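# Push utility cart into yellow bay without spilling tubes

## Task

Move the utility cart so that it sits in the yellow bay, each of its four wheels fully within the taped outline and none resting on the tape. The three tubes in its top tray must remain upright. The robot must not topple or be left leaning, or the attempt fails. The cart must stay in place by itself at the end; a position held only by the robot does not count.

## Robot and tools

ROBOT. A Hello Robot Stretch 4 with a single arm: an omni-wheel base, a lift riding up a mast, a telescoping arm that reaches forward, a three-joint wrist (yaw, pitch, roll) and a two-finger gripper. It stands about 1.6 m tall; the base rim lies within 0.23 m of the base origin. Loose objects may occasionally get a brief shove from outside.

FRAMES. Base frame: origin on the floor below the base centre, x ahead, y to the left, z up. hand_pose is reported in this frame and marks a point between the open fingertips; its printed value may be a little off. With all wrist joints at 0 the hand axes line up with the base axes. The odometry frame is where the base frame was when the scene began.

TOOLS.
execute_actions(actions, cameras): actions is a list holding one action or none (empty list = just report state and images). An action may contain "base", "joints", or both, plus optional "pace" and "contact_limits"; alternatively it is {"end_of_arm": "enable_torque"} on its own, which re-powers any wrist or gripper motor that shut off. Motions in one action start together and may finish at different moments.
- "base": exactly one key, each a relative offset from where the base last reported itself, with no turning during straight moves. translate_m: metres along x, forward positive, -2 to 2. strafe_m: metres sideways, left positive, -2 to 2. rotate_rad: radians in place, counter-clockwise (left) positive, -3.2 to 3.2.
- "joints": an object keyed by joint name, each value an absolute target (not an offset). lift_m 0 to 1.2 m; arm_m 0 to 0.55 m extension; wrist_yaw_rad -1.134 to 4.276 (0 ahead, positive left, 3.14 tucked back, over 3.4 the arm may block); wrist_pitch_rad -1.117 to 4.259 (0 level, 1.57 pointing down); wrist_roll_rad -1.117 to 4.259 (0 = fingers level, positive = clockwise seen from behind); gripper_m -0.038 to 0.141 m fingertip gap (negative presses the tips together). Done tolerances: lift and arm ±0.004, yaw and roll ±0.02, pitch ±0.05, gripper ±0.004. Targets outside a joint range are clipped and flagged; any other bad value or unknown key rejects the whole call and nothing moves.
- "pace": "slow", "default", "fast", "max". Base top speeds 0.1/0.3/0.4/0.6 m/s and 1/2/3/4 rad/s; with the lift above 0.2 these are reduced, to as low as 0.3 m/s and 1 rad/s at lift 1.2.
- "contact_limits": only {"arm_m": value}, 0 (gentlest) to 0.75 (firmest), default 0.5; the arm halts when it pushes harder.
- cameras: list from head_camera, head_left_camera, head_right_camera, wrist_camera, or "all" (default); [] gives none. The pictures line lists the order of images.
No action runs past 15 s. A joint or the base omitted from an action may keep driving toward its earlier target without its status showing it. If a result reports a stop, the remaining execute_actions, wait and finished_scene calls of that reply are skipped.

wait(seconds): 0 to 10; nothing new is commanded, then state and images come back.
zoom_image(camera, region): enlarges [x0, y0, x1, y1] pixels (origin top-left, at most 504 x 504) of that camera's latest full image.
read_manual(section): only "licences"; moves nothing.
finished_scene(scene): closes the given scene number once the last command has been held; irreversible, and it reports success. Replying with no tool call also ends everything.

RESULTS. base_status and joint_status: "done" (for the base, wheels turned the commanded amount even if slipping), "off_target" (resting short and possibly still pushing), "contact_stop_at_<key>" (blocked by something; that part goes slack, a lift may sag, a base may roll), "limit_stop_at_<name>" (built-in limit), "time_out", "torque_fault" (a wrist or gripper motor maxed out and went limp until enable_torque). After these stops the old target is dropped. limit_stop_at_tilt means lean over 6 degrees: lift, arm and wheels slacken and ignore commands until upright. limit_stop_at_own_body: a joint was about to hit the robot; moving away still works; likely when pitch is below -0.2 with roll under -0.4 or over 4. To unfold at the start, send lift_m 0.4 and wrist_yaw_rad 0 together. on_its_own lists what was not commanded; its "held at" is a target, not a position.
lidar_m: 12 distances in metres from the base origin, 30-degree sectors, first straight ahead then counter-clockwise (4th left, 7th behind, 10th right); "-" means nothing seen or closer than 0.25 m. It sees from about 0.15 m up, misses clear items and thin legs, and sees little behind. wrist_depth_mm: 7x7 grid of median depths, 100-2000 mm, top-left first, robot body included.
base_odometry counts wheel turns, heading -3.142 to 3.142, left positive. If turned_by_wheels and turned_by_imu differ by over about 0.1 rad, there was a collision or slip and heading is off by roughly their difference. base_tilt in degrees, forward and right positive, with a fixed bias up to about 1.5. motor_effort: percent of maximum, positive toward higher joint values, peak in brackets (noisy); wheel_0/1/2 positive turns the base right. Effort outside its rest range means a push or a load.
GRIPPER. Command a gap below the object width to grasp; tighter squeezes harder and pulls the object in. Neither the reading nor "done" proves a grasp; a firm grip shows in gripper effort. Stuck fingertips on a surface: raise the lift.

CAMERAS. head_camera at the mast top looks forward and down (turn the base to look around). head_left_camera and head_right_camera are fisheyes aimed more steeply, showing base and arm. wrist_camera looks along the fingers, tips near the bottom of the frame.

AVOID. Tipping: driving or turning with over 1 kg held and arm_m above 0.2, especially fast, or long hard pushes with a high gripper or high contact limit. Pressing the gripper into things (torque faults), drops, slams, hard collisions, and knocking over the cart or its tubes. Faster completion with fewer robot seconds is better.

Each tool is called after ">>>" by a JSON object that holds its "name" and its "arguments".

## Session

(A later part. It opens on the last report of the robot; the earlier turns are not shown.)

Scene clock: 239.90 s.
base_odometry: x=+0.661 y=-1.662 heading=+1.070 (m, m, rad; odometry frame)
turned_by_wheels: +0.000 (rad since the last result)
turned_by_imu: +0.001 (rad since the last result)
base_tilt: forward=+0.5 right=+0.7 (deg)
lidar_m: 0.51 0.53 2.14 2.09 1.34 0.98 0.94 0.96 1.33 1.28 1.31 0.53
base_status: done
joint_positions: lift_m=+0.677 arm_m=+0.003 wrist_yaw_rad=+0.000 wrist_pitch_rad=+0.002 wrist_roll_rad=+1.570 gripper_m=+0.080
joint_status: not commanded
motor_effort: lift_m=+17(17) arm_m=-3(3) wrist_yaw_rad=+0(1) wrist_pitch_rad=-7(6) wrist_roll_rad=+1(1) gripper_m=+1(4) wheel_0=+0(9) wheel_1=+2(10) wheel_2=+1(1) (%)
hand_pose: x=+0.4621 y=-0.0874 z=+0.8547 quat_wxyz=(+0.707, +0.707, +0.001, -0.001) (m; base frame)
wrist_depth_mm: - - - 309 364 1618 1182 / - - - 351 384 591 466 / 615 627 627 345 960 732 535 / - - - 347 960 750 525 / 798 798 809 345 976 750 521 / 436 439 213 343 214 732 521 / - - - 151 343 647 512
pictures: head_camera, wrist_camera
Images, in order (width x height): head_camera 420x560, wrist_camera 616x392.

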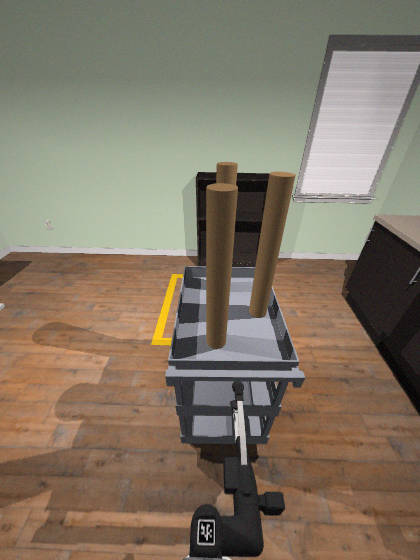

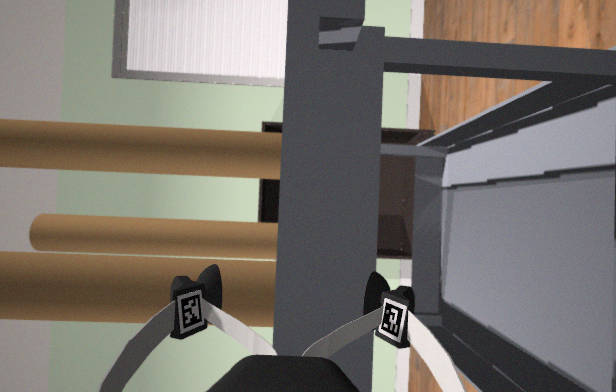

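>>> {"name": "execute_actions", "arguments": {"actions": [{"base":{"translate_m":0.07},"pace":"slow"}], "cameras": []}}

>>> {"name": "execute_actions", "arguments": {"actions": [{"joints":{"gripper_m":-0.01},"pace":"slow"}], "cameras": []}}

>>> {"name": "execute_actions", "arguments": {"actions": [{"base":{"translate_m":0.6},"pace":"slow"}], "cameras": ["head_camera","head_right_camera"]}}

Scene clock: 249.37 s.
base_odometry: x=+0.695 y=-1.601 heading=+1.070 (m, m, rad; odometry frame)
turned_by_wheels: +0.000 (rad since the last result)
turned_by_imu: +0.002 (rad since the last result)
base_tilt: forward=+0.5 right=+0.9 (deg)
lidar_m: 0.43 0.43 2.14 2.08 1.44 1.06 1.01 1.05 1.45 1.26 1.30 0.47
base_status: done
joint_positions: lift_m=+0.677 arm_m=+0.003 wrist_yaw_rad=+0.000 wrist_pitch_rad=+0.002 wrist_roll_rad=+1.570 gripper_m=+0.080
joint_status: not commanded
motor_effort: lift_m=+17(17) arm_m=-3(3) wrist_yaw_rad=+0(2) wrist_pitch_rad=-7(6) wrist_roll_rad=+1(1) gripper_m=-1(3) wheel_0=+2(5) wheel_1=+2(5) wheel_2=-2(6) (%)
hand_pose: x=+0.4621 y=-0.0874 z=+0.8547 quat_wxyz=(+0.707, +0.707, +0.001, -0.001) (m; base frame)
wrist_depth_mm: - - - 218 282 291 294 / - - - 217 279 1708 504 / 554 549 564 217 279 741 535 / - - - 277 277 759 525 / 723 741 741 276 277 741 521 / 368 373 213 213 213 741 521 / - - - 150 274 647 517
pictures: none
No camera images: the call's "cameras" was empty. Leave "cameras" out to get every camera's image.

Scene clock: 252.63 s.
base_odometry: x=+0.695 y=-1.601 heading=+1.070 (m, m, rad; odometry frame)
turned_by_wheels: +0.000 (rad since the last result)
turned_by_imu: +0.001 (rad since the last result)
base_tilt: forward=+0.5 right=+0.8 (deg)
lidar_m: 0.42 0.44 2.14 2.08 1.44 1.07 1.02 1.05 1.44 1.25 1.33 0.47
base_status: not commanded
joint_positions: lift_m=+0.677 arm_m=+0.003 wrist_yaw_rad=+0.003 wrist_pitch_rad=+0.002 wrist_roll_rad=+1.570 gripper_m=-0.009
joint_status: all done
motor_effort: lift_m=+17(17) arm_m=-3(3) wrist_yaw_rad=-5(5) wrist_pitch_rad=-7(7) wrist_roll_rad=+1(1) gripper_m=-21(19) wheel_0=+2(2) wheel_1=+2(2) wheel_2=+0(3) (%)
hand_pose: x=+0.4623 y=-0.0867 z=+0.8546 quat_wxyz=(+0.707, +0.707, +0.002, +0.000) (m; base frame)
wrist_depth_mm: - - - 210 274 285 286 / - - - 210 273 1708 512 / 544 549 549 208 272 732 535 / - - - 268 272 750 530 / 715 732 732 267 270 741 517 / 362 362 189 206 268 723 512 / - 368 - 205 266 640 512
pictures: none
No camera images: the call's "cameras" was empty. Leave "cameras" out to get every camera's image.

Scene clock: 259.90 s.
base_odometry: x=+0.982 y=-1.074 heading=+1.070 (m, m, rad; odometry frame)
turned_by_wheels: +0.000 (rad since the last result)
turned_by_imu: +0.002 (rad since the last result)
base_tilt: forward=+0.5 right=+0.8 (deg)
lidar_m: 0.45 0.48 2.10 2.04 2.28 1.69 1.61 1.69 1.30 1.26 1.34 0.45
base_status: done
joint_positions: lift_m=+0.677 arm_m=+0.003 wrist_yaw_rad=-0.004 wrist_pitch_rad=+0.002 wrist_roll_rad=+1.570 gripper_m=-0.010
joint_status: not commanded
motor_effort: lift_m=+17(17) arm_m=-2(3) wrist_yaw_rad=+13(14) wrist_pitch_rad=-5(7) wrist_roll_rad=+2(2) gripper_m=-18(19) wheel_0=+1(5) wheel_1=+2(5) wheel_2=-5(10) (%)
hand_pose: x=+0.4616 y=-0.0887 z=+0.8548 quat_wxyz=(+0.707, +0.707, -0.001, -0.002) (m; base frame)
wrist_depth_mm: 1921 1863 1921 189 247 1661 1160 / 517 521 535 192 251 798 525 / 1863 1863 1863 195 256 768 530 / 723 741 750 198 260 750 530 / 373 379 389 262 267 732 521 / 375 370 188 204 267 707 517 / 1808 1921 1863 207 276 615 512
pictures: head_camera, head_right_camera
Images, in order (width x height): head_camera 420x560, head_right_camera 420x672.

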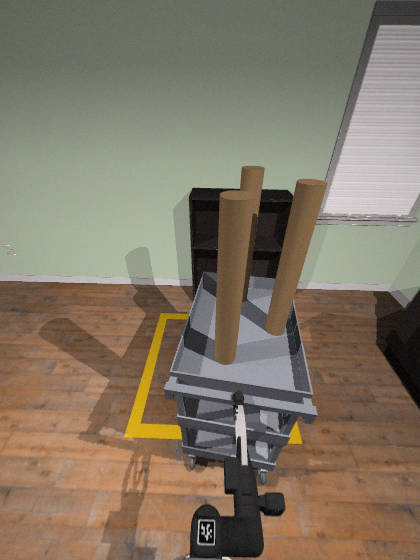

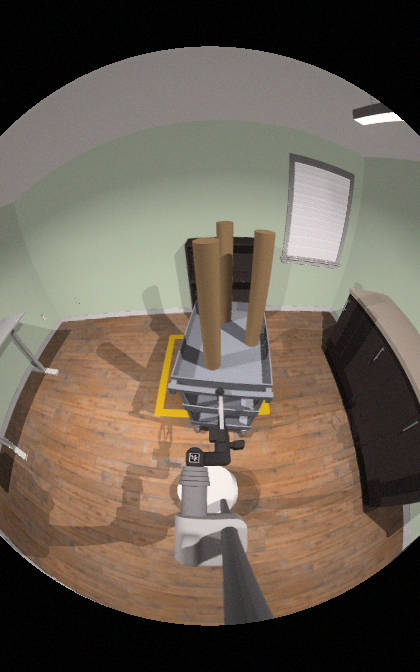

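>>> {"name": "execute_actions", "arguments": {"actions": [{"base":{"strafe_m":-0.13},"pace":"slow"}], "cameras": []}}

>>> {"name": "execute_actions", "arguments": {"actions": [{"base":{"translate_m":0.36},"pace":"slow"}], "cameras": ["head_camera","head_right_camera"]}}

Scene clock: 266.67 s.
base_odometry: x=+1.096 y=-1.137 heading=+1.070 (m, m, rad; odometry frame)
turned_by_wheels: +0.000 (rad since the last result)
turned_by_imu: +0.003 (rad since the last result)
base_tilt: forward=+0.5 right=+0.7 (deg)
lidar_m: 0.41 0.45 2.28 2.18 2.25 1.68 1.62 1.69 1.18 1.13 1.19 0.46
base_status: done
joint_positions: lift_m=+0.677 arm_m=+0.003 wrist_yaw_rad=+0.005 wrist_pitch_rad=+0.002 wrist_roll_rad=+1.570 gripper_m=-0.009
joint_status: not commanded
motor_effort: lift_m=+17(17) arm_m=-2(2) wrist_yaw_rad=-12(15) wrist_pitch_rad=-5(4) wrist_roll_rad=-1(1) gripper_m=-18(19) wheel_0=+3(9) wheel_1=+0(6) wheel_2=+1(3) (%)
hand_pose: x=+0.4624 y=-0.0859 z=+0.8548 quat_wxyz=(+0.707, +0.707, +0.003, +0.001) (m; base frame)
wrist_depth_mm: 1863 1808 1921 215 279 289 293 / 1863 1863 1921 213 278 1708 521 / 544 549 554 211 276 759 530 / 1921 1921 1983 267 272 750 525 / 715 732 741 266 270 750 525 / 359 364 189 206 266 732 517 / 1863 159 373 204 264 647 517
pictures: none
No camera images: the call's "cameras" was empty. Leave "cameras" out to get every camera's image.

Scene clock: 271.53 s.
base_odometry: x=+1.269 y=-0.821 heading=+1.070 (m, m, rad; odometry frame)
turned_by_wheels: +0.000 (rad since the last result)
turned_by_imu: +0.002 (rad since the last result)
base_tilt: forward=+0.5 right=+0.7 (deg)
lidar_m: 0.43 0.44 2.27 2.18 2.31 2.06 1.98 2.06 1.19 1.15 1.21 0.44
base_status: done
joint_positions: lift_m=+0.677 arm_m=+0.003 wrist_yaw_rad=-0.004 wrist_pitch_rad=+0.002 wrist_roll_rad=+1.570 gripper_m=-0.010
joint_status: not commanded
on_its_own: wrist_yaw_rad is at rest, and its effort (+14) is outside its rest range (-13 to +13)
motor_effort: lift_m=+17(17) arm_m=-2(2) wrist_yaw_rad=+14(14) wrist_pitch_rad=-4(5) wrist_roll_rad=+1(1) gripper_m=-17(18) wheel_0=+1(7) wheel_1=+3(5) wheel_2=-4(11) (%)
hand_pose: x=+0.4616 y=-0.0886 z=+0.8549 quat_wxyz=(+0.707, +0.707, -0.001, -0.002) (m; base frame)
wrist_depth_mm: 1499 1499 1499 202 264 291 285 / 1464 1537 1499 203 265 1576 504 / 535 535 549 204 265 741 530 / 1499 1537 1499 266 267 741 530 / 715 723 732 266 266 741 521 / 359 364 188 204 268 732 517 / 1499 1537 1576 205 268 615 517
pictures: head_camera, head_right_camera
Images, in order (width x height): head_camera 420x560, head_right_camera 420x672.

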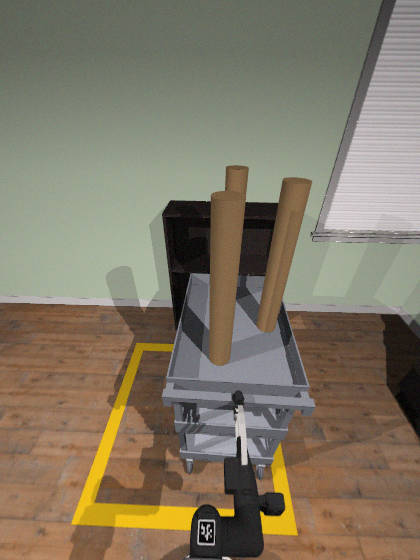

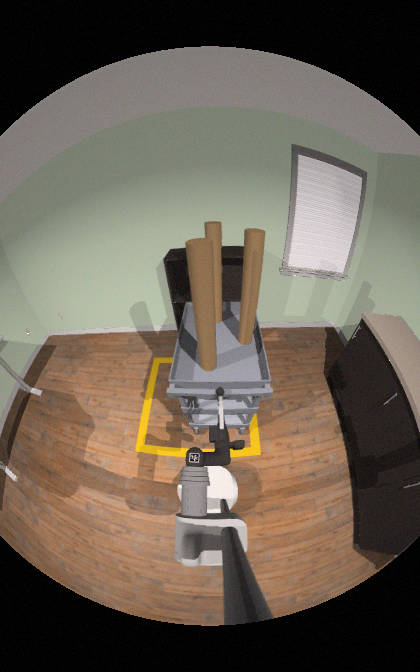

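>>> {"name": "execute_actions", "arguments": {"actions": [{"base":{"strafe_m":0.12},"pace":"slow"}], "cameras": []}}

>>> {"name": "execute_actions", "arguments": {"actions": [{"base":{"translate_m":-0.35},"pace":"slow"}], "cameras": []}}

>>> {"name": "execute_actions", "arguments": {"actions": [{"base":{"strafe_m":-0.15},"pace":"slow"}], "cameras": ["head_camera"]}}

>>> {"name": "execute_actions", "arguments": {"actions": [{"base":{"translate_m":0.35},"pace":"slow"}], "cameras": ["head_camera"]}}

Scene clock: 278.63 s.
base_odometry: x=+1.164 y=-0.763 heading=+1.070 (m, m, rad; odometry frame)
turned_by_wheels: +0.000 (rad since the last result)
turned_by_imu: +0.001 (rad since the last result)
base_tilt: forward=+0.4 right=+0.8 (deg)
lidar_m: 0.45 0.53 2.13 2.05 2.13 2.08 1.97 2.07 1.31 1.27 1.34 0.44
base_status: done
joint_positions: lift_m=+0.677 arm_m=+0.003 wrist_yaw_rad=-0.004 wrist_pitch_rad=+0.002 wrist_roll_rad=+1.570 gripper_m=-0.009
joint_status: not commanded
motor_effort: lift_m=+17(17) arm_m=-2(2) wrist_yaw_rad=+11(23) wrist_pitch_rad=-5(5) wrist_roll_rad=+1(0) gripper_m=-19(20) wheel_0=-5(11) wheel_1=+2(7) wheel_2=-1(4) (%)
hand_pose: x=+0.4616 y=-0.0885 z=+0.8548 quat_wxyz=(+0.707, +0.707, -0.001, -0.002) (m; base frame)
wrist_depth_mm: 1537 1499 1576 177 233 1576 564 / 500 508 512 182 240 741 539 / 1537 1499 1537 188 249 768 535 / 1499 1537 750 194 256 759 530 / 370 373 377 258 266 741 525 / 1499 387 189 205 271 691 517 / 1499 160 1576 209 282 585 500
pictures: none
No camera images: the call's "cameras" was empty. Leave "cameras" out to get every camera's image.

Scene clock: 283.40 s.
base_odometry: x=+0.996 y=-1.070 heading=+1.070 (m, m, rad; odometry frame)
turned_by_wheels: +0.000 (rad since the last result)
turned_by_imu: +0.002 (rad since the last result)
base_tilt: forward=+0.4 right=+0.8 (deg)
lidar_m: 0.43 0.47 2.14 2.06 2.27 1.72 1.63 1.69 1.28 1.25 1.33 0.46
base_status: done
joint_positions: lift_m=+0.677 arm_m=+0.003 wrist_yaw_rad=+0.005 wrist_pitch_rad=+0.002 wrist_roll_rad=+1.570 gripper_m=-0.009
joint_status: not commanded
motor_effort: lift_m=+17(17) arm_m=-2(2) wrist_yaw_rad=-13(13) wrist_pitch_rad=-6(6) wrist_roll_rad=+0(1) gripper_m=-20(23) wheel_0=-1(6) wheel_1=-3(6) wheel_2=+6(10) (%)
hand_pose: x=+0.4624 y=-0.0860 z=+0.8548 quat_wxyz=(+0.707, +0.707, +0.002, +0.001) (m; base frame)
wrist_depth_mm: 1863 1921 1808 198 258 1576 290 / 1863 1863 1863 200 260 1618 500 / 544 544 544 202 264 759 535 / 750 1808 1863 202 265 750 525 / 392 723 732 264 268 741 525 / 368 368 189 205 267 741 517 / 1921 159 1863 206 271 615 512
pictures: none
No camera images: the call's "cameras" was empty. Leave "cameras" out to get every camera's image.

Scene clock: 286.03 s.
base_odometry: x=+1.128 y=-1.142 heading=+1.071 (m, m, rad; odometry frame)
turned_by_wheels: +0.000 (rad since the last result)
turned_by_imu: +0.001 (rad since the last result)
base_tilt: forward=+0.5 right=+0.8 (deg)
lidar_m: 0.40 0.41 2.29 2.20 2.28 1.71 1.63 1.69 1.15 1.10 1.17 0.48
base_status: done
joint_positions: lift_m=+0.677 arm_m=+0.003 wrist_yaw_rad=+0.004 wrist_pitch_rad=+0.002 wrist_roll_rad=+1.570 gripper_m=-0.009
joint_status: not commanded
motor_effort: lift_m=+17(17) arm_m=-2(2) wrist_yaw_rad=-5(21) wrist_pitch_rad=-4(5) wrist_roll_rad=+1(0) gripper_m=-17(20) wheel_0=+5(10) wheel_1=-2(5) wheel_2=+2(4) (%)
hand_pose: x=+0.4623 y=-0.0864 z=+0.8549 quat_wxyz=(+0.707, +0.707, +0.002, +0.001) (m; base frame)
wrist_depth_mm: 1863 1863 1863 264 306 1464 1138 / 1921 1921 1863 230 297 1618 427 / 1808 1921 1808 224 289 1576 517 / 564 559 564 274 279 759 525 / 1863 1863 1863 267 274 750 521 / 364 370 187 204 267 732 517 / 349 160 353 202 257 647 512
pictures: head_camera
Images, in order (width x height): head_camera 420x560.

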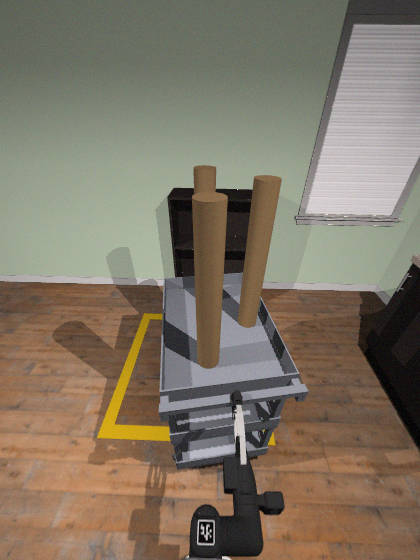

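Scene clock: 290.83 s.
base_odometry: x=+1.295 y=-0.835 heading=+1.071 (m, m, rad; odometry frame)
turned_by_wheels: +0.000 (rad since the last result)
turned_by_imu: +0.002 (rad since the last result)
base_tilt: forward=+0.4 right=+0.8 (deg)
lidar_m: 0.41 0.41 2.31 2.21 2.32 2.07 1.98 2.08 1.15 1.12 1.18 0.47
base_status: done
joint_positions: lift_m=+0.677 arm_m=+0.003 wrist_yaw_rad=-0.003 wrist_pitch_rad=+0.002 wrist_roll_rad=+1.570 gripper_m=-0.010
joint_status: not commanded
motor_effort: lift_m=+17(17) arm_m=-2(2) wrist_yaw_rad=+10(18) wrist_pitch_rad=-4(4) wrist_roll_rad=+1(1) gripper_m=-14(16) wheel_0=+1(7) wheel_1=+3(5) wheel_2=-4(11) (%)
hand_pose: x=+0.4617 y=-0.0883 z=+0.8549 quat_wxyz=(+0.707, +0.707, -0.001, -0.002) (m; base frame)
wrist_depth_mm: 1499 1537 1499 263 301 310 1118 / 1499 1499 1576 227 296 1537 445 / 1499 1537 1499 222 287 1308 517 / 574 574 574 274 279 750 525 / 1499 1537 1499 267 272 741 530 / 362 368 188 204 267 732 517 / 349 160 353 200 258 647 517
pictures: head_camera
Images, in order (width x height): head_camera 420x560.

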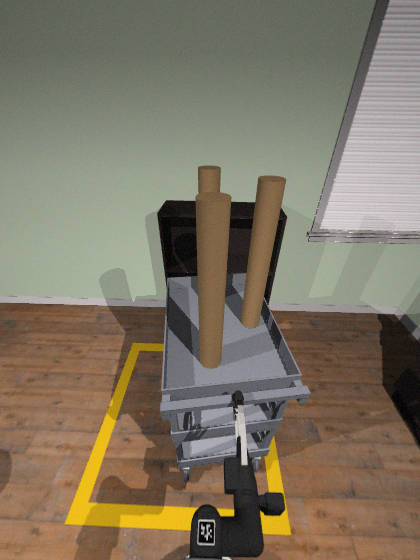

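Front is now well left; straighten the rear.

>>> {"name": "execute_actions", "arguments": {"actions": [{"base":{"strafe_m":0.09},"pace":"slow"}], "cameras": []}}

>>> {"name": "execute_actions", "arguments": {"actions": [{"joints":{"gripper_m":0.08},"pace":"slow"}], "cameras": []}}

>>> {"name": "execute_actions", "arguments": {"actions": [{"base":{"translate_m":-0.3}}], "cameras": []}}

>>> {"name": "execute_actions", "arguments": {"actions": [{"base":{"strafe_m":-0.6},"pace":"fast"}], "cameras": ["head_camera"]}}

Scene clock: 296.47 s.
base_odometry: x=+1.217 y=-0.792 heading=+1.071 (m, m, rad; odometry frame)
turned_by_wheels: +0.000 (rad since the last result)
turned_by_imu: +0.001 (rad since the last result)
base_tilt: forward=+0.5 right=+0.9 (deg)
lidar_m: 0.41 0.44 2.19 2.11 2.20 2.07 1.99 2.08 1.26 1.21 1.27 0.47
base_status: done
joint_positions: lift_m=+0.677 arm_m=+0.003 wrist_yaw_rad=-0.004 wrist_pitch_rad=+0.002 wrist_roll_rad=+1.570 gripper_m=-0.009
joint_status: not commanded
on_its_own: wrist_yaw_rad is at rest, and its effort (+15) is outside its rest range (-13 to +13)
motor_effort: lift_m=+17(17) arm_m=-2(2) wrist_yaw_rad=+15(23) wrist_pitch_rad=-5(5) wrist_roll_rad=+1(1) gripper_m=-21(22) wheel_0=-5(9) wheel_1=+2(6) wheel_2=-1(4) (%)
hand_pose: x=+0.4616 y=-0.0887 z=+0.8548 quat_wxyz=(+0.707, +0.707, -0.001, -0.002) (m; base frame)
wrist_depth_mm: 1499 1537 1537 207 271 286 282 / 1464 1537 1576 207 271 1537 508 / 544 549 544 206 268 750 530 / 1537 1537 1537 265 270 750 525 / 715 723 741 265 268 741 521 / 362 364 188 204 266 741 517 / 1464 160 1537 204 267 647 512
pictures: none
No camera images: the call's "cameras" was empty. Leave "cameras" out to get every camera's image.

Scene clock: 299.73 s.
base_odometry: x=+1.217 y=-0.792 heading=+1.071 (m, m, rad; odometry frame)
turned_by_wheels: +0.000 (rad since the last result)
turned_by_imu: +0.001 (rad since the last result)
base_tilt: forward=+0.5 right=+0.8 (deg)
lidar_m: 0.44 0.46 2.18 2.11 2.22 2.08 1.98 2.08 1.24 1.20 1.26 0.46
base_status: not commanded
joint_positions: lift_m=+0.677 arm_m=+0.003 wrist_yaw_rad=+0.000 wrist_pitch_rad=+0.002 wrist_roll_rad=+1.570 gripper_m=+0.080
joint_status: all done
motor_effort: lift_m=+17(17) arm_m=-2(2) wrist_yaw_rad=+2(15) wrist_pitch_rad=-6(6) wrist_roll_rad=+1(0) gripper_m=+4(18) wheel_0=-4(5) wheel_1=+2(2) wheel_2=-1(1) (%)
hand_pose: x=+0.4619 y=-0.0875 z=+0.8547 quat_wxyz=(+0.707, +0.707, +0.001, -0.001) (m; base frame)
wrist_depth_mm: 1499 1537 1576 211 272 290 286 / 1499 1537 1576 211 272 1537 500 / 539 544 554 210 272 768 535 / 1499 1499 1499 268 271 750 525 / 715 741 732 270 272 741 521 / 362 366 212 208 214 741 521 / 1499 1576 1537 150 270 634 512
pictures: none
No camera images: the call's "cameras" was empty. Leave "cameras" out to get every camera's image.

Scene clock: 302.20 s.
base_odometry: x=+1.073 y=-1.055 heading=+1.070 (m, m, rad; odometry frame)
turned_by_wheels: +0.000 (rad since the last result)
turned_by_imu: +0.000 (rad since the last result)
base_tilt: forward=+0.5 right=+0.7 (deg)
lidar_m: 0.73 2.16 2.21 2.11 2.35 1.75 1.68 1.74 1.24 1.20 1.27 0.77
base_status: done
joint_positions: lift_m=+0.677 arm_m=+0.003 wrist_yaw_rad=+0.000 wrist_pitch_rad=+0.002 wrist_roll_rad=+1.570 gripper_m=+0.080
joint_status: not commanded
motor_effort: lift_m=+17(17) arm_m=-2(2) wrist_yaw_rad=+4(3) wrist_pitch_rad=-6(7) wrist_roll_rad=+2(1) gripper_m=-1(2) wheel_0=-1(5) wheel_1=-2(5) wheel_2=+1(10) (%)
hand_pose: x=+0.4619 y=-0.0875 z=+0.8547 quat_wxyz=(+0.707, +0.707, +0.001, -0.001) (m; base frame)
wrist_depth_mm: 1808 1808 1808 1808 1863 1708 1229 / 1808 1863 1808 1808 1921 1618 1160 / 1808 866 1756 574 1229 591 741 / 1808 1863 1756 569 1182 750 891 / 661 676 668 569 1205 741 878 / 1808 1808 213 569 213 732 891 / 1808 1808 1808 150 603 585 676
pictures: none
No camera images: the call's "cameras" was empty. Leave "cameras" out to get every camera's image.

Scene clock: 304.90 s.
base_odometry: x=+1.599 y=-1.343 heading=+1.070 (m, m, rad; odometry frame)
turned_by_wheels: +0.000 (rad since the last result)
turned_by_imu: +0.000 (rad since the last result)
base_tilt: forward=+0.5 right=+0.7 (deg)
lidar_m: 1.11 0.80 1.05 2.73 2.41 1.75 1.68 1.74 0.61 0.61 0.63 0.88
base_status: done
joint_positions: lift_m=+0.677 arm_m=+0.003 wrist_yaw_rad=+0.000 wrist_pitch_rad=+0.002 wrist_roll_rad=+1.570 gripper_m=+0.080
joint_status: not commanded
motor_effort: lift_m=+17(17) arm_m=-2(2) wrist_yaw_rad=+3(3) wrist_pitch_rad=-6(6) wrist_roll_rad=+1(1) gripper_m=-2(5) wheel_0=-2(10) wheel_1=+0(11) wheel_2=+0(1) (%)
hand_pose: x=+0.4619 y=-0.0875 z=+0.8547 quat_wxyz=(+0.707, +0.707, +0.001, -0.001) (m; base frame)
wrist_depth_mm: 1863 1756 1808 1863 1863 1661 1138 / 1808 1863 1808 1921 1863 1708 1182 / 1756 1808 1808 1808 1808 1661 1205 / 1863 1756 1808 1863 1863 1708 1160 / 1863 1808 1863 1808 1808 1499 1182 / 1808 1756 213 1863 213 1537 1160 / 1808 1808 1808 151 1160 1205 1060
pictures: head_camera
Images, in order (width x height): head_camera 420x560.

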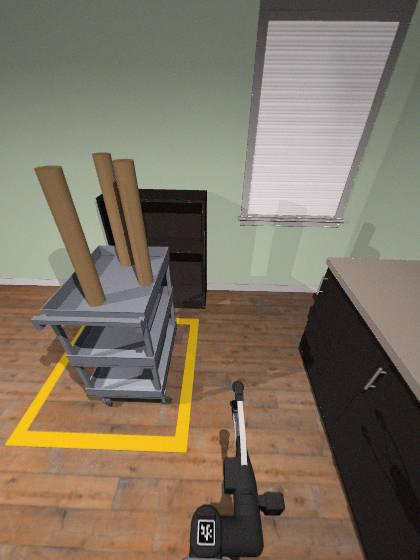

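>>> {"name": "finished_scene", "arguments": {"scene": 2}}

The scene is finished: the task was done.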